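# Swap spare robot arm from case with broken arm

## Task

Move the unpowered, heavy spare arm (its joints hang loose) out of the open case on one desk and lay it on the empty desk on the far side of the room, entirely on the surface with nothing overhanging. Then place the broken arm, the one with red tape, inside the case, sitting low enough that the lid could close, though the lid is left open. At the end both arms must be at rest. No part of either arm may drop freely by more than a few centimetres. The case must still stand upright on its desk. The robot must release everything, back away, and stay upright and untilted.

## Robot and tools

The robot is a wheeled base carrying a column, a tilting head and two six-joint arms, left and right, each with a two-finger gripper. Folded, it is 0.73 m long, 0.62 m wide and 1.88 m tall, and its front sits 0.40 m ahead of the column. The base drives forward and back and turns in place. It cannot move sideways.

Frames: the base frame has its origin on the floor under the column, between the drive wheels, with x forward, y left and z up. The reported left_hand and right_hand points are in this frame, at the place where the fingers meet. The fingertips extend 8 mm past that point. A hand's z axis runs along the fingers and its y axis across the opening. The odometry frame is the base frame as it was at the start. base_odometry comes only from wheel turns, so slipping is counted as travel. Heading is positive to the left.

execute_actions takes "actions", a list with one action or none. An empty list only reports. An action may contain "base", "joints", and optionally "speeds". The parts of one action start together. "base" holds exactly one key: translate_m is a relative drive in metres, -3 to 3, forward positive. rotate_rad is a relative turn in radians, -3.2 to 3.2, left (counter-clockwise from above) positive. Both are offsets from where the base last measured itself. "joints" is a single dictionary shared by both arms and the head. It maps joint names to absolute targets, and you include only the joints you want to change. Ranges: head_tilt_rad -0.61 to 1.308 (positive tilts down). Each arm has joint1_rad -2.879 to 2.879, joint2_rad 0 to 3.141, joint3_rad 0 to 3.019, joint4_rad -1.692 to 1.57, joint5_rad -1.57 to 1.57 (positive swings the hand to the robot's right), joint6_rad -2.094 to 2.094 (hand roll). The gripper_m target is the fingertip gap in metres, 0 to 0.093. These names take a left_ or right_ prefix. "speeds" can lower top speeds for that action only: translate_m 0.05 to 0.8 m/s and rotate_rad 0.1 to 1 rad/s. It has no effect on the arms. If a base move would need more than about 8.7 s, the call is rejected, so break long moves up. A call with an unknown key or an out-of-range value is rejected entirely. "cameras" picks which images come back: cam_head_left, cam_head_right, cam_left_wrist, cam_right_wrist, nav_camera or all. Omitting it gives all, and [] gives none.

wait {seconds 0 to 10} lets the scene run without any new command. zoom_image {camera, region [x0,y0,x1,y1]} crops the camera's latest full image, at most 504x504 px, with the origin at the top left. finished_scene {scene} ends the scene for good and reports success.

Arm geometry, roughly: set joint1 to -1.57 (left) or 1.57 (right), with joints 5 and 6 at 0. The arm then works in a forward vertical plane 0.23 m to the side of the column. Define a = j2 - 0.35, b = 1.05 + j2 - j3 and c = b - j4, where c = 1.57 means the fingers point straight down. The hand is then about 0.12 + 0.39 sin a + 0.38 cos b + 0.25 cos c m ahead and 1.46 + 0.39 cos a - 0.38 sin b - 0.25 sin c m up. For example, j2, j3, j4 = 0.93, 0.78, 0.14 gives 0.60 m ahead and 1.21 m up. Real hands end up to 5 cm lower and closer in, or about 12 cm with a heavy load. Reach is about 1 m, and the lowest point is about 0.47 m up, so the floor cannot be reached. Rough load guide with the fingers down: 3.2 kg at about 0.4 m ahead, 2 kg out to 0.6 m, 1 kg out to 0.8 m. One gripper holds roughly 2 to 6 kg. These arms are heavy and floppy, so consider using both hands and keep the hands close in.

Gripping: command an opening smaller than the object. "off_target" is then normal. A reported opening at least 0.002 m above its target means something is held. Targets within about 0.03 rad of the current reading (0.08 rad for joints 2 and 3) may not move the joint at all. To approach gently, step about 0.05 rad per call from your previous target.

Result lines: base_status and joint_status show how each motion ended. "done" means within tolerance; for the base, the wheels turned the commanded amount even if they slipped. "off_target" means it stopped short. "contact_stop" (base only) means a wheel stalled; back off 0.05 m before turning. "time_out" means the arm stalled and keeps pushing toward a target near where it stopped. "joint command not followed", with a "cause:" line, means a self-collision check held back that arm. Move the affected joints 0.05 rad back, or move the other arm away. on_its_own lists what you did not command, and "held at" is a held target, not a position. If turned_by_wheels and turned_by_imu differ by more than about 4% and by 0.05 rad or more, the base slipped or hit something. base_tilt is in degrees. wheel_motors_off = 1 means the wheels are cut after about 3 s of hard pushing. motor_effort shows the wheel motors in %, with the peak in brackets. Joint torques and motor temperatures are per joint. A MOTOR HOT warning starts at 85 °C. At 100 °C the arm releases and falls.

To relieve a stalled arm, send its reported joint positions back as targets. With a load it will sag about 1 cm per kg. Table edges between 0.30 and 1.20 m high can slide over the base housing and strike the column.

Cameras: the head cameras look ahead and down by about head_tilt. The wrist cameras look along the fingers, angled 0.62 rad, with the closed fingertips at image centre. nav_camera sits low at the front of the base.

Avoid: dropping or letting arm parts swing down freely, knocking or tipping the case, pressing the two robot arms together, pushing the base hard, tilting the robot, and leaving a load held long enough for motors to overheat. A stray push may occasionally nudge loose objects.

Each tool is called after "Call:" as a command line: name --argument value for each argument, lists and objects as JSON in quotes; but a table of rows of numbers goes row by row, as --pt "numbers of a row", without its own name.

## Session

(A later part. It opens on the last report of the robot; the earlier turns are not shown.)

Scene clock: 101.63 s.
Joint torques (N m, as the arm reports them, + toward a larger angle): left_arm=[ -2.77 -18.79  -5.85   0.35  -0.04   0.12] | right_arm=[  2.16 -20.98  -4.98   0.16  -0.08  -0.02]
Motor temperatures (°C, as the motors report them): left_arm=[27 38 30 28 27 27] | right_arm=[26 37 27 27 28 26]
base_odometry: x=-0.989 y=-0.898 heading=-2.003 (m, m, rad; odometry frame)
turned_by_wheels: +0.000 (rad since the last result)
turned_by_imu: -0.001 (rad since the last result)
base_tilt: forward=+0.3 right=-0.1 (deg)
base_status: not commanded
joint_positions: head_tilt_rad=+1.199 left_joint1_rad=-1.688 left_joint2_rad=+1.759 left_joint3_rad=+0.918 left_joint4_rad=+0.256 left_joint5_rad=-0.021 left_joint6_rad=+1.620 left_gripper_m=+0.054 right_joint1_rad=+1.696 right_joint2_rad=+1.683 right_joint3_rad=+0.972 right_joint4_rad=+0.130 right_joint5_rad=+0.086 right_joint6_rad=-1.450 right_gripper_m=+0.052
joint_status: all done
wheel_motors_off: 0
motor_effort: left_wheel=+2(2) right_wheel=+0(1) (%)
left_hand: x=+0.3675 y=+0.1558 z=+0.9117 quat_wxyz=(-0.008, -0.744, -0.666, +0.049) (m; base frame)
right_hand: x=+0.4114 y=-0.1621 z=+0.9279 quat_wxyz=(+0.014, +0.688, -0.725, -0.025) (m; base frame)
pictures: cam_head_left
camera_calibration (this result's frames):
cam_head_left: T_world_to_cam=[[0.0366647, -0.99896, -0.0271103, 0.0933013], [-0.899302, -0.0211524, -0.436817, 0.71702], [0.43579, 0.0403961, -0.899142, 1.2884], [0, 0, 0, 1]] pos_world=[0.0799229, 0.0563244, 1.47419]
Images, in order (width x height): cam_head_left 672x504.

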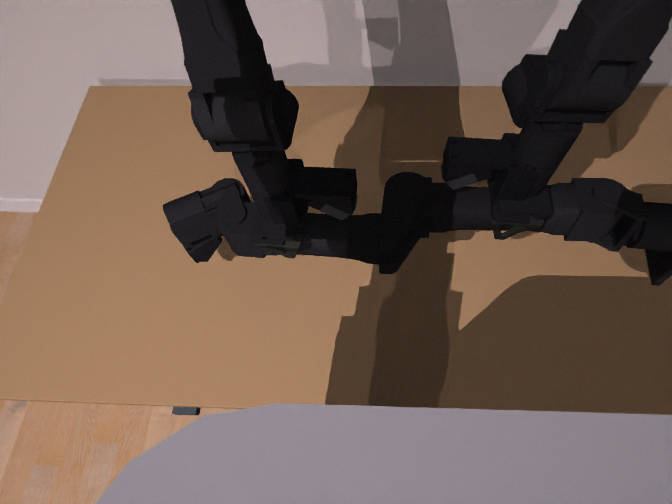

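Call:
execute_actions --actions '[{"joints": {"left_joint1_rad": -1.694, "left_joint2_rad": 1.729, "left_joint3_rad": 0.92, "left_joint4_rad": 0.275, "left_joint5_rad": -0.02, "left_joint6_rad": 1.626, "right_joint1_rad": 1.698, "right_joint2_rad": 1.645, "right_joint3_rad": 0.978, "right_joint4_rad": 0.148, "right_joint5_rad": 0.088, "right_joint6_rad": -1.449}}]' --cameras '["cam_head_left"]'

Scene clock: 103.63 s.
Joint torques (N m, as the arm reports them, + toward a larger angle): left_arm=[ -2.4  -15.82  -3.62   0.73   0.56   0.15] | right_arm=[  2.01 -19.85  -4.63   0.28   0.44   0.  ]
Motor temperatures (°C, as the motors report them): left_arm=[27 38 30 28 27 27] | right_arm=[26 37 27 27 28 26]
base_odometry: x=-0.989 y=-0.898 heading=-2.003 (m, m, rad; odometry frame)
turned_by_wheels: +0.000 (rad since the last result)
turned_by_imu: -0.001 (rad since the last result)
base_tilt: forward=+0.3 right=+0.0 (deg)
base_status: not commanded
joint_positions: head_tilt_rad=+1.199 left_joint1_rad=-1.687 left_joint2_rad=+1.768 left_joint3_rad=+0.932 left_joint4_rad=+0.257 left_joint5_rad=-0.035 left_joint6_rad=+1.618 left_gripper_m=+0.054 right_joint1_rad=+1.692 right_joint2_rad=+1.713 right_joint3_rad=+1.004 right_joint4_rad=+0.141 right_joint5_rad=+0.071 right_joint6_rad=-1.457 right_gripper_m=+0.052
joint_status: all done
wheel_motors_off: 0
motor_effort: left_wheel=+2(2) right_wheel=-3(1) (%)
left_hand: x=+0.3720 y=+0.1584 z=+0.9075 quat_wxyz=(-0.004, -0.744, -0.667, +0.041) (m; base frame)
right_hand: x=+0.4173 y=-0.1600 z=+0.9162 quat_wxyz=(+0.005, +0.689, -0.724, -0.027) (m; base frame)
pictures: cam_head_left
camera_calibration (this result's frames):
cam_head_left: T_world_to_cam=[[0.0366647, -0.99896, -0.0271103, 0.0933013], [-0.899302, -0.0211524, -0.436817, 0.71702], [0.435789, 0.0403961, -0.899142, 1.2884], [0, 0, 0, 1]] pos_world=[0.0799229, 0.0563244, 1.47419]
Images, in order (width x height): cam_head_left 672x504.

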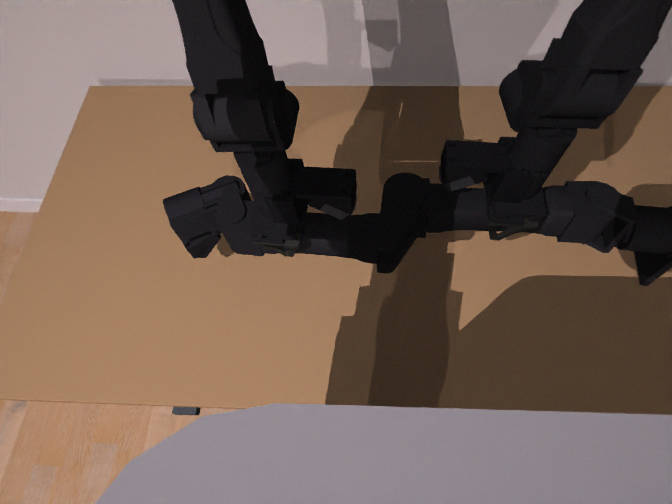

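Call:
execute_actions --actions '[{"base": {"translate_m": -0.05}, "speeds": {"translate_m": 0.06}}]' --cameras '["cam_head_left"]'

Scene clock: 105.70 s.
Joint torques (N m, as the arm reports them, + toward a larger angle): left_arm=[ -2.77 -16.76  -4.52   0.47   0.39   0.11] | right_arm=[  2.17 -20.43  -4.82   0.03   0.22  -0.02]
Motor temperatures (°C, as the motors report them): left_arm=[27 38 30 28 27 27] | right_arm=[26 37 27 27 28 26]
base_odometry: x=-0.968 y=-0.852 heading=-2.003 (m, m, rad; odometry frame)
turned_by_wheels: +0.000 (rad since the last result)
turned_by_imu: -0.001 (rad since the last result)
base_tilt: forward=+0.3 right=+0.0 (deg)
base_status: done
joint_positions: head_tilt_rad=+1.199 left_joint1_rad=-1.685 left_joint2_rad=+1.778 left_joint3_rad=+0.943 left_joint4_rad=+0.263 left_joint5_rad=-0.030 left_joint6_rad=+1.623 left_gripper_m=+0.054 right_joint1_rad=+1.692 right_joint2_rad=+1.718 right_joint3_rad=+1.005 right_joint4_rad=+0.148 right_joint5_rad=+0.076 right_joint6_rad=-1.453 right_gripper_m=+0.052
joint_status: not commanded
wheel_motors_off: 0
motor_effort: left_wheel=+0(31) right_wheel=+0(45) (%)
left_hand: x=+0.3737 y=+0.1578 z=+0.9035 quat_wxyz=(-0.008, -0.745, -0.665, +0.041) (m; base frame)
right_hand: x=+0.4170 y=-0.1608 z=+0.9145 quat_wxyz=(+0.006, +0.688, -0.725, -0.023) (m; base frame)
pictures: cam_head_left
camera_calibration (this result's frames):
cam_head_left: T_world_to_cam=[[0.0366608, -0.99896, -0.0271155, 0.0933095], [-0.899364, -0.0211524, -0.436689, 0.716826], [0.435661, 0.0403961, -0.899204, 1.28851], [0, 0, 0, 1]] pos_world=[0.0799136, 0.0563244, 1.47419]
Images, in order (width x height): cam_head_left 672x504.

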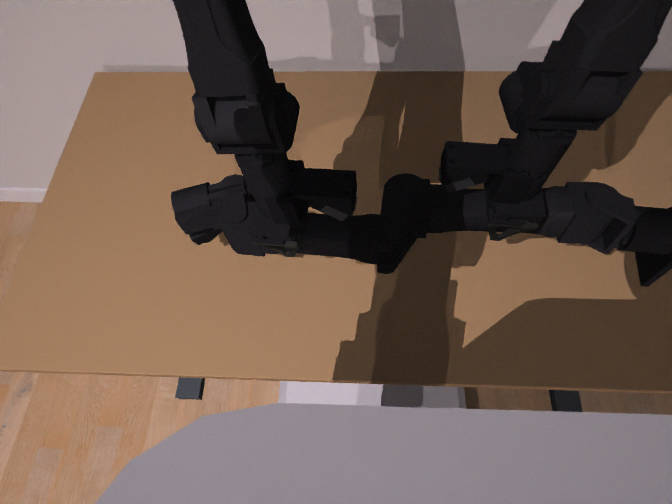

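Call:
execute_actions --actions '[{"base": {"translate_m": -0.045}, "speeds": {"translate_m": 0.06}, "joints": {"left_joint1_rad": -1.689, "left_joint2_rad": 1.783, "left_joint3_rad": 0.962, "left_joint4_rad": 0.282, "left_joint5_rad": -0.016, "left_joint6_rad": 1.628, "right_joint1_rad": 1.693, "right_joint2_rad": 1.696, "right_joint3_rad": 1.013, "right_joint4_rad": 0.157, "right_joint5_rad": 0.085, "right_joint6_rad": -1.451}}]' --cameras '["cam_head_left"]'

Scene clock: 108.33 s.
Joint torques (N m, as the arm reports them, + toward a larger angle): left_arm=[ -2.15 -16.95  -4.51   0.46   0.21   0.18] | right_arm=[  2.04 -21.19  -5.64  -0.22  -0.06   0.04]
Motor temperatures (°C, as the motors report them): left_arm=[27 38 30 28 27 27] | right_arm=[26 37 27 27 28 26]
base_odometry: x=-0.949 y=-0.811 heading=-2.003 (m, m, rad; odometry frame)
turned_by_wheels: +0.000 (rad since the last result)
turned_by_imu: -0.001 (rad since the last result)
base_tilt: forward=+0.2 right=-0.1 (deg)
base_status: done
joint_positions: head_tilt_rad=+1.199 left_joint1_rad=-1.684 left_joint2_rad=+1.837 left_joint3_rad=+0.981 left_joint4_rad=+0.269 left_joint5_rad=-0.020 left_joint6_rad=+1.620 left_gripper_m=+0.054 right_joint1_rad=+1.687 right_joint2_rad=+1.780 right_joint3_rad=+1.044 right_joint4_rad=+0.162 right_joint5_rad=+0.081 right_joint6_rad=-1.459 right_gripper_m=+0.052
joint_status: all done
wheel_motors_off: 0
motor_effort: left_wheel=+0(33) right_wheel=-2(43) (%)
left_hand: x=+0.3650 y=+0.1558 z=+0.8837 quat_wxyz=(-0.006, -0.744, -0.667, +0.049) (m; base frame)
right_hand: x=+0.4108 y=-0.1629 z=+0.8927 quat_wxyz=(+0.012, +0.689, -0.724, -0.023) (m; base frame)
pictures: cam_head_left
camera_calibration (this result's frames):
cam_head_left: T_world_to_cam=[[0.0366608, -0.99896, -0.0271155, 0.0933096], [-0.899364, -0.0211524, -0.436689, 0.716825], [0.435661, 0.0403961, -0.899204, 1.28851], [0, 0, 0, 1]] pos_world=[0.0799135, 0.0563244, 1.47419]
Images, in order (width x height): cam_head_left 672x504.

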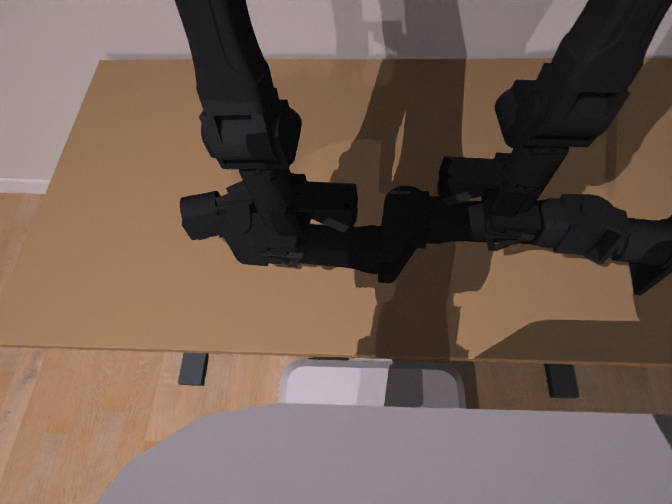

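Call:
execute_actions --actions '[{"joints": {"left_joint1_rad": -1.681, "left_joint2_rad": 1.863, "left_joint3_rad": 1.041, "left_joint4_rad": 0.297, "left_joint5_rad": -0.012, "left_joint6_rad": 1.632, "right_joint1_rad": 1.688, "right_joint2_rad": 1.757, "right_joint3_rad": 1.072, "right_joint4_rad": 0.172, "right_joint5_rad": 0.081, "right_joint6_rad": -1.453}}]' --cameras '["cam_head_left"]'

Scene clock: 110.40 s.
Joint torques (N m, as the arm reports them, + toward a larger angle): left_arm=[ -2.62 -17.26  -5.1    0.57  -0.16   0.1 ] | right_arm=[  2.11 -22.31  -6.47   0.07  -0.56  -0.04]
Motor temperatures (°C, as the motors report them): left_arm=[27 38 30 28 27 27] | right_arm=[26 37 27 27 28 26]
base_odometry: x=-0.949 y=-0.811 heading=-2.003 (m, m, rad; odometry frame)
turned_by_wheels: +0.000 (rad since the last result)
turned_by_imu: -0.001 (rad since the last result)
base_tilt: forward=+0.3 right=+0.0 (deg)
base_status: not commanded
joint_positions: head_tilt_rad=+1.199 left_joint1_rad=-1.677 left_joint2_rad=+1.922 left_joint3_rad=+1.069 left_joint4_rad=+0.282 left_joint5_rad=-0.006 left_joint6_rad=+1.628 left_gripper_m=+0.054 right_joint1_rad=+1.682 right_joint2_rad=+1.848 right_joint3_rad=+1.113 right_joint4_rad=+0.171 right_joint5_rad=+0.090 right_joint6_rad=-1.459 right_gripper_m=+0.052
joint_status: all done
wheel_motors_off: 0
motor_effort: left_wheel=+0(1) right_wheel=+0(0) (%)
left_hand: x=+0.3714 y=+0.1540 z=+0.8506 quat_wxyz=(-0.015, -0.745, -0.665, +0.046) (m; base frame)
right_hand: x=+0.4168 y=-0.1652 z=+0.8664 quat_wxyz=(+0.012, +0.688, -0.725, -0.014) (m; base frame)
pictures: cam_head_left
camera_calibration (this result's frames):
cam_head_left: T_world_to_cam=[[0.0366608, -0.99896, -0.0271155, 0.0933096], [-0.899364, -0.0211524, -0.436688, 0.716825], [0.435661, 0.0403961, -0.899204, 1.28851], [0, 0, 0, 1]] pos_world=[0.0799135, 0.0563244, 1.47419]
Images, in order (width x height): cam_head_left 672x504.

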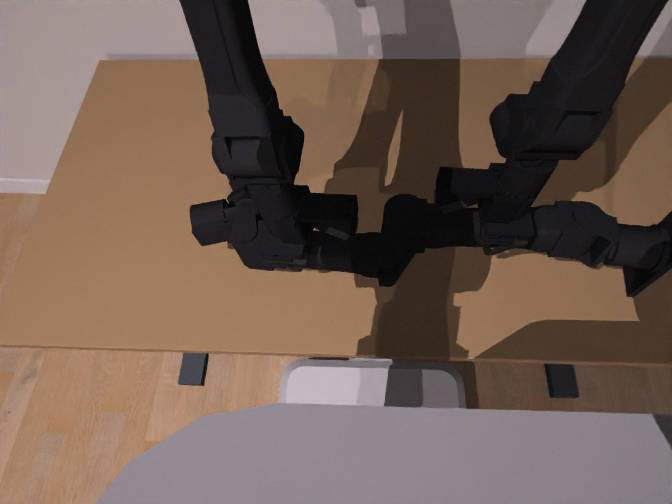

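Call:
execute_actions --actions '[{"joints": {"left_joint1_rad": -1.674, "left_joint2_rad": 1.948, "left_joint3_rad": 1.126, "left_joint4_rad": 0.311, "left_joint5_rad": -0.006, "left_joint6_rad": 1.636, "right_joint1_rad": 1.681, "right_joint2_rad": 1.842, "right_joint3_rad": 1.15, "right_joint4_rad": 0.192, "right_joint5_rad": 0.075, "right_joint6_rad": -1.456}}]' --cameras '["cam_head_left", "cam_head_right"]'

Scene clock: 112.47 s.
Joint torques (N m, as the arm reports them, + toward a larger angle): left_arm=[ -2.15 -17.33  -4.84   0.63   0.11   0.04] | right_arm=[  2.82 -22.28  -6.85   0.    -0.37  -0.04]
Motor temperatures (°C, as the motors report them): left_arm=[27 38 30 28 27 27] | right_arm=[26 37 27 27 28 26]
base_odometry: x=-0.949 y=-0.811 heading=-2.003 (m, m, rad; odometry frame)
turned_by_wheels: +0.000 (rad since the last result)
turned_by_imu: -0.001 (rad since the last result)
base_tilt: forward=+0.3 right=-0.1 (deg)
base_status: not commanded
joint_positions: head_tilt_rad=+1.199 left_joint1_rad=-1.674 left_joint2_rad=+2.002 left_joint3_rad=+1.152 left_joint4_rad=+0.296 left_joint5_rad=-0.008 left_joint6_rad=+1.638 left_gripper_m=+0.054 right_joint1_rad=+1.673 right_joint2_rad=+1.934 right_joint3_rad=+1.193 right_joint4_rad=+0.194 right_joint5_rad=+0.079 right_joint6_rad=-1.458 right_gripper_m=+0.052
joint_status: all done
wheel_motors_off: 0
motor_effort: left_wheel=+0(1) right_wheel=+4(1) (%)
left_hand: x=+0.3753 y=+0.1534 z=+0.8191 quat_wxyz=(-0.019, -0.748, -0.663, +0.039) (m; base frame)
right_hand: x=+0.4188 y=-0.1661 z=+0.8333 quat_wxyz=(+0.005, +0.686, -0.728, -0.011) (m; base frame)
pictures: cam_head_left, cam_head_right
camera_calibration (this result's frames):
cam_head_left: T_world_to_cam=[[0.0366608, -0.99896, -0.0271155, 0.0933096], [-0.899364, -0.0211524, -0.436689, 0.716825], [0.435661, 0.0403961, -0.899204, 1.28851], [0, 0, 0, 1]] pos_world=[0.0799135, 0.0563244, 1.47419]
cam_head_right: T_world_to_cam=[[0.024604, -0.999493, -0.0201929, -0.0110672], [-0.899118, -0.0132941, -0.437505, 0.712801], [0.437015, 0.0289202, -0.898989, 1.28049], [0, 0, 0, 1]] pos_world=[0.0815727, -0.0386174, 1.46277]
Images, in order (width x height): cam_head_left 672x504, cam_head_right 672x504.

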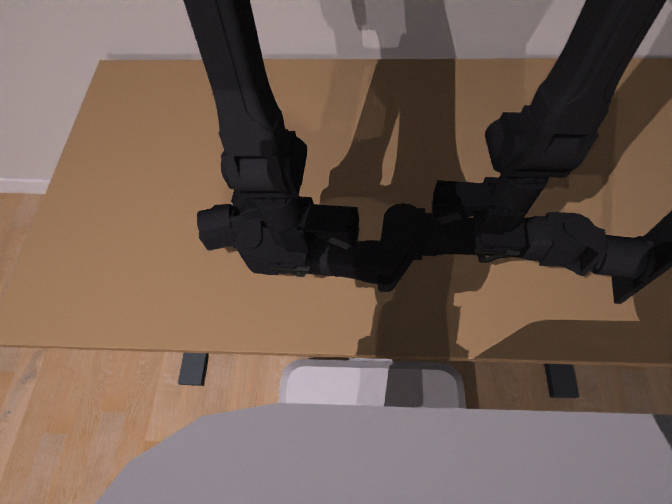

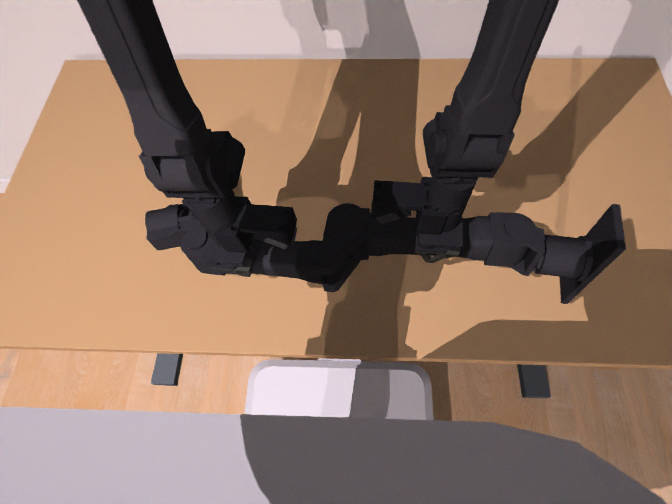

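Call:
execute_actions --actions '[{"joints": {"left_joint1_rad": -1.667, "left_joint2_rad": 2.027, "left_joint3_rad": 1.212, "left_joint4_rad": 0.322, "left_joint5_rad": -0.002, "left_joint6_rad": 1.64, "right_joint1_rad": 1.678, "right_joint2_rad": 1.917, "right_joint3_rad": 1.227, "right_joint4_rad": 0.208, "right_joint5_rad": 0.07, "right_joint6_rad": -1.458}}]' --cameras '["cam_head_right"]'

Scene clock: 114.33 s.
Joint torques (N m, as the arm reports them, + toward a larger angle): left_arm=[ -1.86 -16.27  -3.66   0.86   0.08   0.13] | right_arm=[  2.88 -21.86  -6.18   0.2   -0.26   0.05]
Motor temperatures (°C, as the motors report them): left_arm=[27 38 30 28 27 27] | right_arm=[26 37 27 27 28 26]
base_odometry: x=-0.949 y=-0.811 heading=-2.003 (m, m, rad; odometry frame)
turned_by_wheels: +0.000 (rad since the last result)
turned_by_imu: -0.001 (rad since the last result)
base_tilt: forward=+0.3 right=+0.0 (deg)
base_status: not commanded
joint_positions: head_tilt_rad=+1.199 left_joint1_rad=-1.669 left_joint2_rad=+2.071 left_joint3_rad=+1.223 left_joint4_rad=+0.302 left_joint5_rad=-0.003 left_joint6_rad=+1.636 left_gripper_m=+0.054 right_joint1_rad=+1.667 right_joint2_rad=+2.005 right_joint3_rad=+1.266 right_joint4_rad=+0.205 right_joint5_rad=+0.071 right_joint6_rad=-1.468 right_gripper_m=+0.052
joint_status: all done
wheel_motors_off: 0
motor_effort: left_wheel=+0(0) right_wheel=+2(3) (%)
left_hand: x=+0.3754 y=+0.1535 z=+0.7923 quat_wxyz=(-0.023, -0.746, -0.664, +0.036) (m; base frame)
right_hand: x=+0.4222 y=-0.1667 z=+0.8057 quat_wxyz=(-0.001, +0.688, -0.726, -0.007) (m; base frame)
pictures: cam_head_right
camera_calibration (this result's frames):
cam_head_right: T_world_to_cam=[[0.024604, -0.999493, -0.0201929, -0.0110672], [-0.899118, -0.0132941, -0.437505, 0.712801], [0.437015, 0.0289202, -0.898989, 1.28049], [0, 0, 0, 1]] pos_world=[0.0815727, -0.0386174, 1.46277]
Images, in order (width x height): cam_head_right 672x504.

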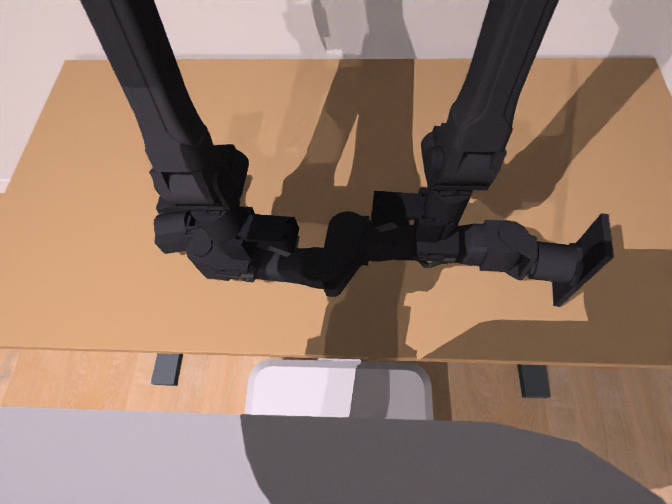

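Call:
execute_actions --actions '[{"joints": {"left_joint1_rad": -1.663, "left_joint2_rad": 2.085, "left_joint3_rad": 1.272, "left_joint4_rad": 0.325, "left_joint5_rad": 0.0, "left_joint6_rad": 1.642, "right_joint1_rad": 1.676, "right_joint2_rad": 1.972, "right_joint3_rad": 1.278, "right_joint4_rad": 0.216, "right_joint5_rad": 0.067, "right_joint6_rad": -1.46}}]' --cameras '["cam_head_right"]'

Scene clock: 116.33 s.
Joint torques (N m, as the arm reports them, + toward a larger angle): left_arm=[ -1.86 -15.96  -3.76   0.94  -0.01   0.04] | right_arm=[  2.18 -21.88  -6.39   0.24  -0.49   0.01]
Motor temperatures (°C, as the motors report them): left_arm=[27 38 30 28 27 27] | right_arm=[26 37 27 27 28 26]
base_odometry: x=-0.949 y=-0.811 heading=-2.003 (m, m, rad; odometry frame)
turned_by_wheels: +0.000 (rad since the last result)
turned_by_imu: -0.001 (rad since the last result)
base_tilt: forward=+0.3 right=-0.1 (deg)
base_status: not commanded
joint_positions: head_tilt_rad=+1.199 left_joint1_rad=-1.666 left_joint2_rad=+2.129 left_joint3_rad=+1.285 left_joint4_rad=+0.305 left_joint5_rad=+0.001 left_joint6_rad=+1.644 left_gripper_m=+0.054 right_joint1_rad=+1.667 right_joint2_rad=+2.061 right_joint3_rad=+1.319 right_joint4_rad=+0.212 right_joint5_rad=+0.074 right_joint6_rad=-1.463 right_gripper_m=+0.052
joint_status: all done
wheel_motors_off: 0
motor_effort: left_wheel=-1(1) right_wheel=+3(2) (%)
left_hand: x=+0.3742 y=+0.1538 z=+0.7697 quat_wxyz=(-0.025, -0.748, -0.662, +0.034) (m; base frame)
right_hand: x=+0.4190 y=-0.1658 z=+0.7846 quat_wxyz=(-0.001, +0.686, -0.728, -0.005) (m; base frame)
pictures: cam_head_right
camera_calibration (this result's frames):
cam_head_right: T_world_to_cam=[[0.024604, -0.999493, -0.0201929, -0.0110672], [-0.899118, -0.0132941, -0.437505, 0.712801], [0.437015, 0.0289202, -0.898989, 1.28049], [0, 0, 0, 1]] pos_world=[0.0815727, -0.0386174, 1.46277]
Images, in order (width x height): cam_head_right 672x504.

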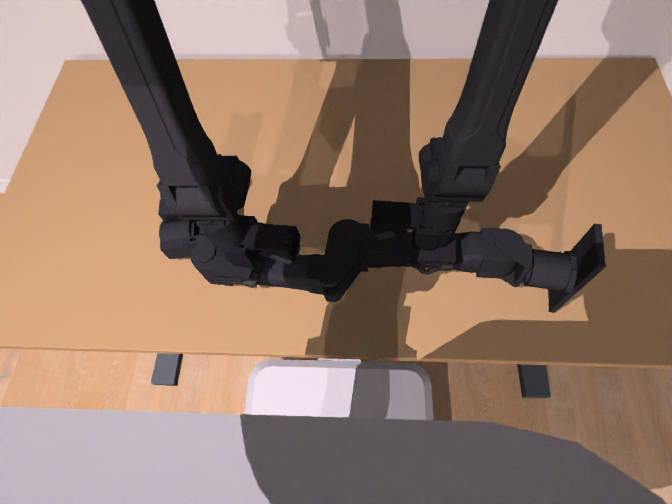

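Call:
execute_actions --actions '[{"joints": {"left_joint1_rad": -1.661, "left_joint2_rad": 2.125, "left_joint3_rad": 1.318, "left_joint4_rad": 0.322, "left_joint5_rad": 0.002, "left_joint6_rad": 1.644, "right_joint1_rad": 1.674, "right_joint2_rad": 2.012, "right_joint3_rad": 1.322, "right_joint4_rad": 0.214, "right_joint5_rad": 0.066, "right_joint6_rad": -1.461}}]' --cameras '["cam_head_right"]'

Scene clock: 118.07 s.
Joint torques (N m, as the arm reports them, + toward a larger angle): left_arm=[ -1.86 -14.64  -1.62   0.75   0.02   0.07] | right_arm=[  2.18 -19.52  -3.64   0.15  -0.71  -0.01]
Motor temperatures (°C, as the motors report them): left_arm=[27 38 30 28 27 27] | right_arm=[26 37 27 27 28 26]
base_odometry: x=-0.949 y=-0.811 heading=-2.003 (m, m, rad; odometry frame)
turned_by_wheels: +0.000 (rad since the last result)
turned_by_imu: -0.001 (rad since the last result)
base_tilt: forward=+0.3 right=-0.1 (deg)
base_status: not commanded
joint_positions: head_tilt_rad=+1.199 left_joint1_rad=-1.664 left_joint2_rad=+2.149 left_joint3_rad=+1.308 left_joint4_rad=+0.305 left_joint5_rad=+0.003 left_joint6_rad=+1.644 left_gripper_m=+0.054 right_joint1_rad=+1.667 right_joint2_rad=+2.072 right_joint3_rad=+1.333 right_joint4_rad=+0.212 right_joint5_rad=+0.079 right_joint6_rad=-1.464 right_gripper_m=+0.052
joint_status: all done
wheel_motors_off: 0
motor_effort: left_wheel=+0(1) right_wheel=+3(4) (%)
left_hand: x=+0.3744 y=+0.1537 z=+0.7620 quat_wxyz=(-0.027, -0.748, -0.663, +0.033) (m; base frame)
right_hand: x=+0.4203 y=-0.1663 z=+0.7802 quat_wxyz=(-0.001, +0.686, -0.728, -0.002) (m; base frame)
pictures: cam_head_right
camera_calibration (this result's frames):
cam_head_right: T_world_to_cam=[[0.024604, -0.999493, -0.0201929, -0.0110672], [-0.899118, -0.0132941, -0.437505, 0.712801], [0.437015, 0.0289202, -0.898989, 1.28049], [0, 0, 0, 1]] pos_world=[0.0815727, -0.0386174, 1.46277]
Images, in order (width x height): cam_head_right 672x504.

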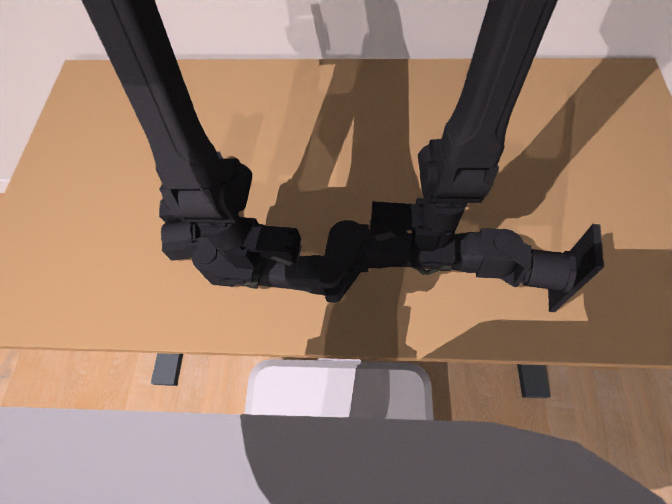

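Call:
execute_actions --actions '[{"joints": {"left_joint1_rad": -1.664, "left_joint2_rad": 2.152, "left_joint3_rad": 1.308, "left_joint4_rad": 0.305, "left_joint5_rad": 0.003, "left_joint6_rad": 1.644, "right_joint1_rad": 1.667, "right_joint2_rad": 2.075, "right_joint3_rad": 1.333, "right_joint4_rad": 0.212, "right_joint5_rad": 0.079, "right_joint6_rad": -1.464}}]' --cameras '[]'

Call:
execute_actions --actions '[{"joints": {"left_gripper_m": 0.075, "right_gripper_m": 0.075}}]' --cameras '["cam_head_right", "cam_left_wrist", "cam_right_wrist"]'

Scene clock: 119.83 s.
Joint torques (N m, as the arm reports them, + toward a larger angle): left_arm=[ -2.01 -12.35  -2.54   0.04   0.06   0.04] | right_arm=[  1.62 -14.92  -2.56   0.07  -0.33  -0.04]
Motor temperatures (°C, as the motors report them): left_arm=[27 38 30 28 27 27] | right_arm=[26 37 27 27 28 26]
base_odometry: x=-0.949 y=-0.811 heading=-2.003 (m, m, rad; odometry frame)
turned_by_wheels: +0.000 (rad since the last result)
turned_by_imu: -0.001 (rad since the last result)
base_tilt: forward=+0.3 right=-0.1 (deg)
base_status: not commanded
joint_positions: head_tilt_rad=+1.199 left_joint1_rad=-1.664 left_joint2_rad=+2.149 left_joint3_rad=+1.307 left_joint4_rad=+0.305 left_joint5_rad=+0.003 left_joint6_rad=+1.644 left_gripper_m=+0.054 right_joint1_rad=+1.667 right_joint2_rad=+2.074 right_joint3_rad=+1.334 right_joint4_rad=+0.212 right_joint5_rad=+0.082 right_joint6_rad=-1.464 right_gripper_m=+0.052
joint_status: all done
wheel_motors_off: 0
motor_effort: left_wheel=+0(0) right_wheel=+4(7) (%)
left_hand: x=+0.3741 y=+0.1537 z=+0.7621 quat_wxyz=(-0.026, -0.748, -0.663, +0.033) (m; base frame)
right_hand: x=+0.4195 y=-0.1668 z=+0.7795 quat_wxyz=(+0.000, +0.686, -0.727, -0.001) (m; base frame)
pictures: none
No camera images: the call's "cameras" was empty. Leave "cameras" out to get every camera's image.

Scene clock: 120.50 s.
Joint torques (N m, as the arm reports them, + toward a larger angle): left_arm=[ -2.   -12.69  -2.51   0.13   0.06   0.05] | right_arm=[  1.64 -14.86  -2.55   0.2   -0.31  -0.04]
Motor temperatures (°C, as the motors report them): left_arm=[27 38 30 28 27 27] | right_arm=[26 37 27 27 28 26]
base_odometry: x=-0.949 y=-0.811 heading=-2.003 (m, m, rad; odometry frame)
turned_by_wheels: +0.000 (rad since the last result)
turned_by_imu: +0.000 (rad since the last result)
base_tilt: forward=+0.3 right=-0.1 (deg)
base_status: not commanded
joint_positions: head_tilt_rad=+1.199 left_joint1_rad=-1.664 left_joint2_rad=+2.149 left_joint3_rad=+1.307 left_joint4_rad=+0.305 left_joint5_rad=+0.003 left_joint6_rad=+1.644 left_gripper_m=+0.075 right_joint1_rad=+1.667 right_joint2_rad=+2.074 right_joint3_rad=+1.334 right_joint4_rad=+0.212 right_joint5_rad=+0.081 right_joint6_rad=-1.464 right_gripper_m=+0.075
joint_status: all done
wheel_motors_off: 0
motor_effort: left_wheel=+0(0) right_wheel=+2(1) (%)
left_hand: x=+0.3741 y=+0.1537 z=+0.7621 quat_wxyz=(-0.026, -0.748, -0.663, +0.033) (m; base frame)
right_hand: x=+0.4195 y=-0.1667 z=+0.7795 quat_wxyz=(+0.000, +0.686, -0.728, -0.001) (m; base frame)
pictures: cam_head_right, cam_left_wrist, cam_right_wrist
camera_calibration (this result's frames):
cam_head_right: T_world_to_cam=[[0.024604, -0.999493, -0.0201929, -0.0110672], [-0.899118, -0.0132941, -0.437504, 0.7128], [0.437014, 0.0289202, -0.898989, 1.28049], [0, 0, 0, 1]] pos_world=[0.0815727, -0.0386174, 1.46277]
cam_left_wrist: T_world_to_cam=[[-0.990864, 0.134849, 0.00184188, 0.353757], [0.116483, 0.848873, 0.515602, -0.567201], [0.0679649, 0.511107, -0.856826, 0.674534], [0, 0, 0, 1]] pos_world=[0.37075, 0.0890189, 0.869757]
cam_right_wrist: T_world_to_cam=[[0.99634, -0.0850974, -0.00800734, -0.425953], [-0.0653707, -0.819014, 0.570038, -0.545567], [-0.0550669, -0.567429, -0.821579, 0.695268], [0, 0, 0, 1]] pos_world=[0.427016, -0.0885592, 0.8788]
Images, in order (width x height): cam_head_right 672x504, cam_left_wrist 672x504, cam_right_wrist 672x504.

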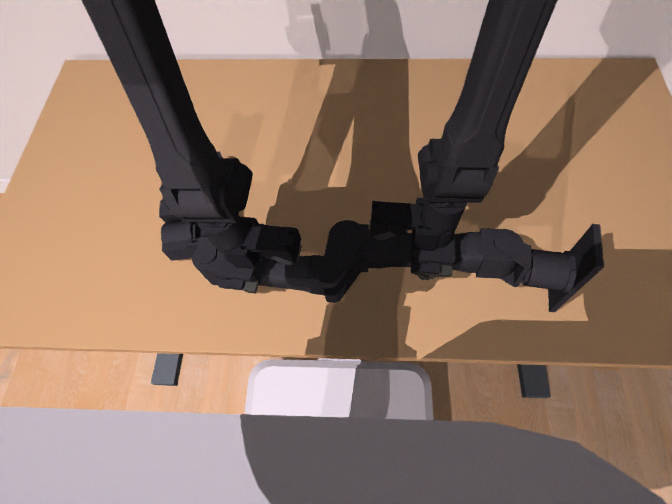

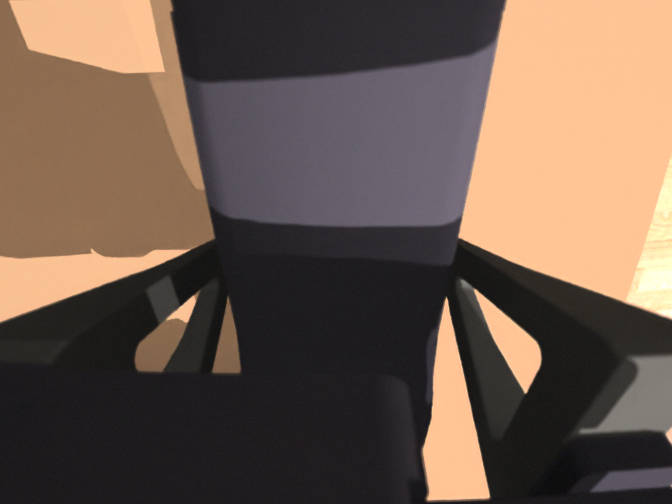

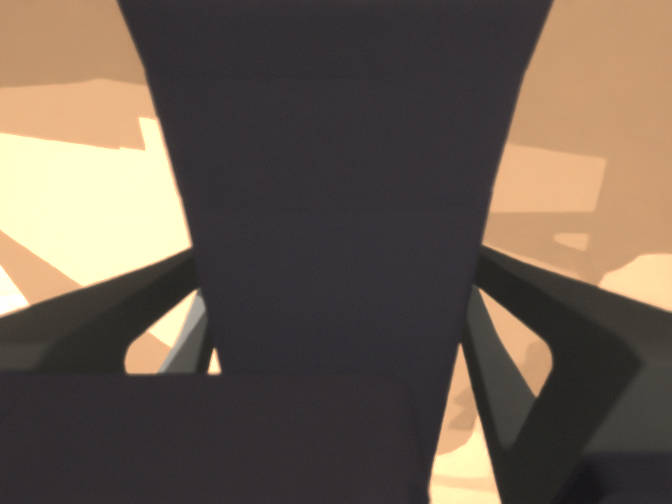

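Call:
execute_actions --actions '[{"joints": {"left_gripper_m": 0.091, "right_gripper_m": 0.091, "left_joint2_rad": 2.045, "left_joint3_rad": 1.208, "left_joint4_rad": 0.315, "right_joint2_rad": 1.968, "right_joint3_rad": 1.233, "right_joint4_rad": 0.216}}]' --cameras '[]'

Call:
execute_actions --actions '[{"joints": {"left_joint2_rad": 1.94, "left_joint3_rad": 1.10, "left_joint4_rad": 0.325, "right_joint2_rad": 1.862, "right_joint3_rad": 1.13, "right_joint4_rad": 0.218}}]' --cameras '["cam_head_right", "cam_left_wrist", "cam_right_wrist"]'

Scene clock: 122.50 s.
Joint torques (N m, as the arm reports them, + toward a larger angle): left_arm=[ -1.95 -13.68  -2.9    0.46   0.07   0.08] | right_arm=[  1.61 -15.58  -3.1    0.23  -0.31  -0.04]
Motor temperatures (°C, as the motors report them): left_arm=[27 38 30 28 27 27] | right_arm=[26 37 27 27 28 26]
base_odometry: x=-0.949 y=-0.811 heading=-2.003 (m, m, rad; odometry frame)
turned_by_wheels: +0.000 (rad since the last result)
turned_by_imu: -0.001 (rad since the last result)
base_tilt: forward=+0.3 right=+0.0 (deg)
base_status: not commanded
joint_positions: head_tilt_rad=+1.199 left_joint1_rad=-1.664 left_joint2_rad=+2.054 left_joint3_rad=+1.210 left_joint4_rad=+0.305 left_joint5_rad=+0.003 left_joint6_rad=+1.644 left_gripper_m=+0.091 right_joint1_rad=+1.667 right_joint2_rad=+1.981 right_joint3_rad=+1.235 right_joint4_rad=+0.212 right_joint5_rad=+0.081 right_joint6_rad=-1.464 right_gripper_m=+0.091
joint_status: all done
wheel_motors_off: 0
motor_effort: left_wheel=+0(1) right_wheel=+5(1) (%)
left_hand: x=+0.3795 y=+0.1564 z=+0.7982 quat_wxyz=(-0.026, -0.748, -0.663, +0.034) (m; base frame)
right_hand: x=+0.4202 y=-0.1697 z=+0.8155 quat_wxyz=(+0.002, +0.686, -0.727, -0.003) (m; base frame)
pictures: none
No camera images: the call's "cameras" was empty. Leave "cameras" out to get every camera's image.

Scene clock: 123.37 s.
Joint torques (N m, as the arm reports them, + toward a larger angle): left_arm=[ -1.66 -13.46  -2.81   0.56   0.06   0.07] | right_arm=[  1.29 -15.62  -2.64   0.25  -0.31  -0.04]
Motor temperatures (°C, as the motors report them): left_arm=[27 38 30 28 27 27] | right_arm=[26 37 27 27 28 26]
base_odometry: x=-0.949 y=-0.811 heading=-2.003 (m, m, rad; odometry frame)
turned_by_wheels: +0.000 (rad since the last result)
turned_by_imu: +0.000 (rad since the last result)
base_tilt: forward=+0.3 right=-0.1 (deg)
base_status: not commanded
joint_positions: head_tilt_rad=+1.199 left_joint1_rad=-1.664 left_joint2_rad=+1.946 left_joint3_rad=+1.104 left_joint4_rad=+0.313 left_joint5_rad=+0.003 left_joint6_rad=+1.644 left_gripper_m=+0.091 right_joint1_rad=+1.667 right_joint2_rad=+1.871 right_joint3_rad=+1.133 right_joint4_rad=+0.212 right_joint5_rad=+0.081 right_joint6_rad=-1.464 right_gripper_m=+0.091
joint_status: all done
wheel_motors_off: 0
motor_effort: left_wheel=+0(1) right_wheel=+3(3) (%)
left_hand: x=+0.3864 y=+0.1594 z=+0.8391 quat_wxyz=(-0.029, -0.748, -0.663, +0.030) (m; base frame)
right_hand: x=+0.4257 y=-0.1729 z=+0.8569 quat_wxyz=(-0.001, +0.686, -0.728, -0.001) (m; base frame)
pictures: cam_head_right, cam_left_wrist, cam_right_wrist
camera_calibration (this result's frames):
cam_head_right: T_world_to_cam=[[0.024604, -0.999493, -0.0201929, -0.0110672], [-0.899118, -0.0132941, -0.437505, 0.712801], [0.437015, 0.0289202, -0.898989, 1.28049], [0, 0, 0, 1]] pos_world=[0.0815727, -0.0386174, 1.46277]
cam_left_wrist: T_world_to_cam=[[-0.990935, 0.134205, -0.00611185, 0.371783], [0.111818, 0.849141, 0.516195, -0.611917], [0.0744658, 0.510832, -0.856449, 0.734017], [0, 0, 0, 1]] pos_world=[0.382177, 0.094749, 0.946789]
cam_right_wrist: T_world_to_cam=[[0.996339, -0.0853174, -0.00536994, -0.434271], [-0.067067, -0.819072, 0.569757, -0.593349], [-0.0530086, -0.567312, -0.821795, 0.754993], [0, 0, 0, 1]] pos_world=[0.432908, -0.09473, 0.956182]
Images, in order (width x height): cam_head_right 672x504, cam_left_wrist 672x504, cam_right_wrist 672x504.

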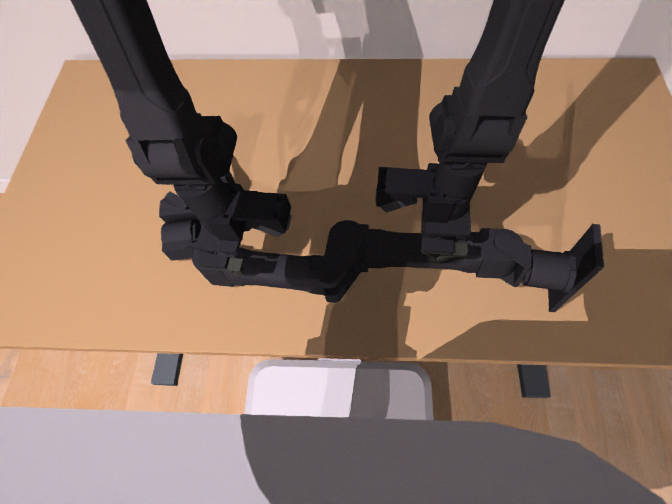

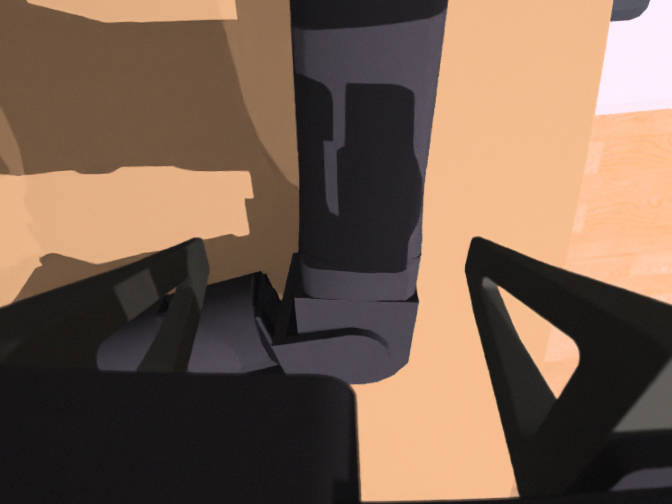

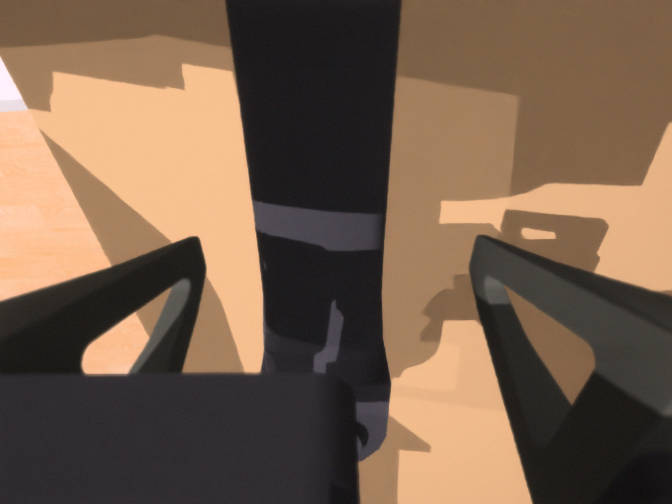

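Call:
execute_actions --actions '[{"base": {"translate_m": -1.05}, "joints": {"left_joint1_rad": -1.55, "left_joint2_rad": 1.3, "left_joint3_rad": 0.62, "left_joint4_rad": 0.16, "left_joint5_rad": 0.0, "left_joint6_rad": 1.57, "right_joint1_rad": 1.55, "right_joint2_rad": 1.3, "right_joint3_rad": 0.62, "right_joint4_rad": 0.16, "right_joint5_rad": 0.0, "right_joint6_rad": -1.57, "head_tilt_rad": 0.6}}]' --cameras '["cam_head_left"]'

Call:
execute_actions --actions '[{"base": {"rotate_rad": 1.58}}]' --cameras '["cam_head_left", "cam_head_right", "nav_camera"]'

Scene clock: 129.67 s.
Joint torques (N m, as the arm reports them, + toward a larger angle): left_arm=[ -0.11 -11.38  -0.84  -0.46   0.05  -0.02] | right_arm=[  0.37 -12.43  -1.76  -0.41  -0.26  -0.13]
Motor temperatures (°C, as the motors report them): left_arm=[27 37 30 28 27 27] | right_arm=[26 36 27 27 28 26]
base_odometry: x=-0.509 y=+0.142 heading=-2.003 (m, m, rad; odometry frame)
turned_by_wheels: +0.000 (rad since the last result)
turned_by_imu: -0.004 (rad since the last result)
base_tilt: forward=+0.3 right=-0.1 (deg)
base_status: done
joint_positions: head_tilt_rad=+0.617 left_joint1_rad=-1.546 left_joint2_rad=+1.298 left_joint3_rad=+0.617 left_joint4_rad=+0.172 left_joint5_rad=-0.001 left_joint6_rad=+1.577 left_gripper_m=+0.091 right_joint1_rad=+1.543 right_joint2_rad=+1.298 right_joint3_rad=+0.618 right_joint4_rad=+0.173 right_joint5_rad=+0.002 right_joint6_rad=-1.559 right_gripper_m=+0.091
joint_status: all done
wheel_motors_off: 0
motor_effort: left_wheel=+0(43) right_wheel=-1(54) (%)
left_hand: x=+0.3809 y=+0.2372 z=+1.0565 quat_wxyz=(+0.003, -0.705, -0.709, -0.013) (m; base frame)
right_hand: x=+0.3820 y=-0.2397 z=+1.0566 quat_wxyz=(+0.003, +0.698, -0.716, +0.015) (m; base frame)
pictures: cam_head_left
camera_calibration (this result's frames):
cam_head_left: T_world_to_cam=[[0.0455307, -0.99896, -0.00249458, 0.0549498], [-0.511166, -0.0211524, -0.859221, 1.34812], [0.858275, 0.0403961, -0.511598, 0.670463], [0, 0, 0, 1]] pos_world=[0.111168, 0.0563244, 1.50147]
Images, in order (width x height): cam_head_left 672x504.

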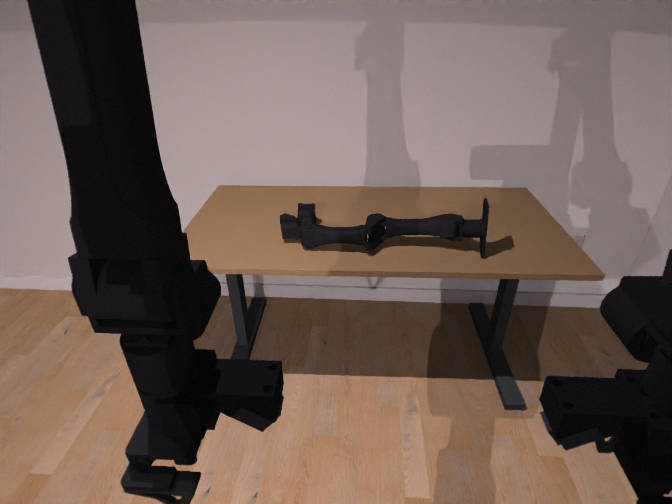

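Scene clock: 132.57 s.
Joint torques (N m, as the arm reports them, + toward a larger angle): left_arm=[ -0.07 -11.13  -0.7   -0.39   0.02   0.  ] | right_arm=[  0.51 -12.85  -1.95  -0.44  -0.25  -0.13]
Motor temperatures (°C, as the motors report them): left_arm=[27 37 30 28 27 27] | right_arm=[26 36 27 27 28 26]
base_odometry: x=-0.509 y=+0.142 heading=-0.423 (m, m, rad; odometry frame)
turned_by_wheels: +1.580 (rad since the last result)
turned_by_imu: +1.557 (rad since the last result)
base_tilt: forward=+0.2 right=-0.1 (deg)
base_status: done
joint_positions: head_tilt_rad=+0.617 left_joint1_rad=-1.546 left_joint2_rad=+1.298 left_joint3_rad=+0.617 left_joint4_rad=+0.172 left_joint5_rad=-0.001 left_joint6_rad=+1.577 left_gripper_m=+0.091 right_joint1_rad=+1.543 right_joint2_rad=+1.298 right_joint3_rad=+0.621 right_joint4_rad=+0.173 right_joint5_rad=+0.002 right_joint6_rad=-1.559 right_gripper_m=+0.091
joint_status: not commanded
wheel_motors_off: 0
motor_effort: left_wheel=+0(32) right_wheel=+0(45) (%)
left_hand: x=+0.3809 y=+0.2370 z=+1.0565 quat_wxyz=(+0.003, -0.705, -0.709, -0.013) (m; base frame)
right_hand: x=+0.3834 y=-0.2397 z=+1.0564 quat_wxyz=(+0.002, +0.698, -0.716, +0.016) (m; base frame)
pictures: cam_head_left, cam_head_right, nav_camera
camera_calibration (this result's frames):
cam_head_left: T_world_to_cam=[[0.0455307, -0.99896, -0.00249458, 0.0549498], [-0.511166, -0.0211524, -0.859222, 1.34812], [0.858275, 0.0403961, -0.511598, 0.670463], [0, 0, 0, 1]] pos_world=[0.111168, 0.0563244, 1.50147]
cam_head_right: T_world_to_cam=[[0.0316536, -0.999493, -0.00334059, -0.0373723], [-0.510512, -0.0132941, -0.859768, 1.34366], [0.859288, 0.0289202, -0.510674, 0.661368], [0, 0, 0, 1]] pos_world=[0.11883, -0.0386174, 1.49285]
Images, in order (width x height): cam_head_left 672x504, cam_head_right 672x504, nav_camera 672x504.

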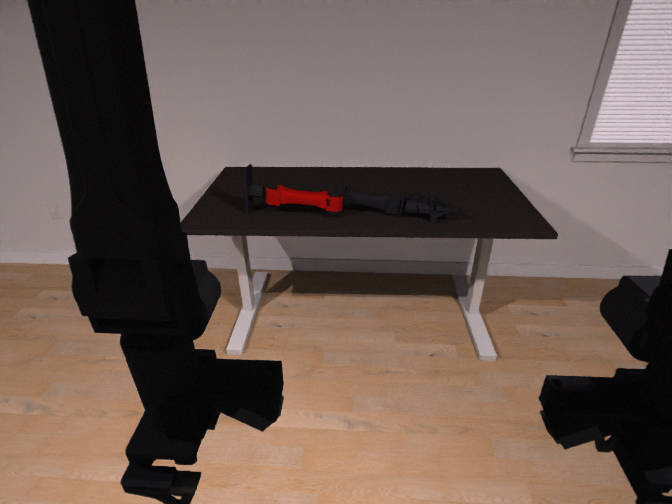

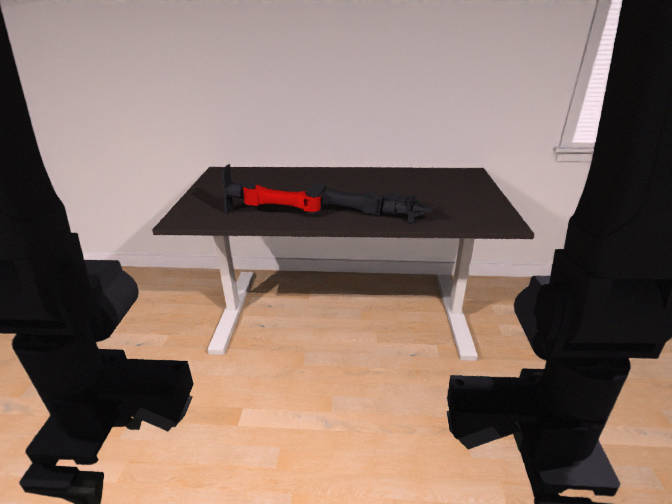

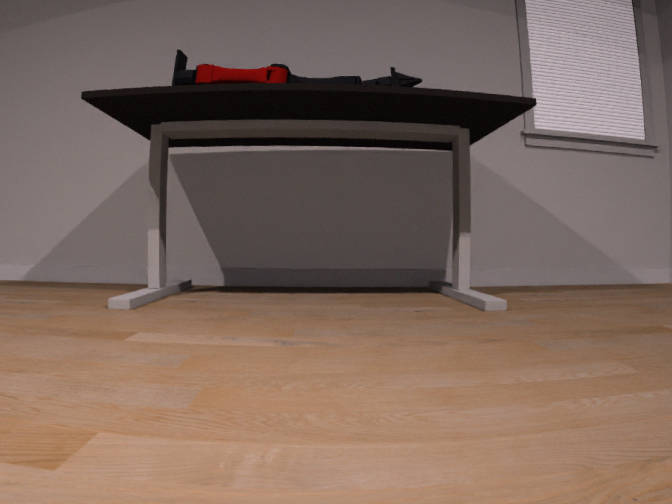

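Call:
zoom_image --camera "cam_head_left" --region '[170, 140, 570, 260]'

Call:
zoom_image --camera "cam_head_right" --region '[140, 140, 540, 260]'

Region (170, 140, 570, 260) of cam_head_left's 672x504 image, scaled by 1.260, with more detail than that image has; it fills the top 151 rows of this view, and the rest is white.

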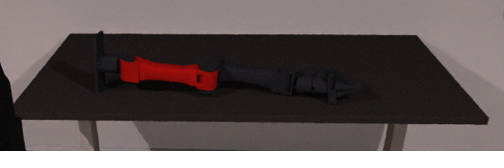

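Region (140, 140, 540, 260) of cam_head_right's 672x504 image, scaled by 1.260, with more detail than that image has; it fills the top 151 rows of this view, and the rest is white.

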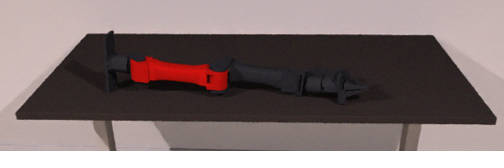

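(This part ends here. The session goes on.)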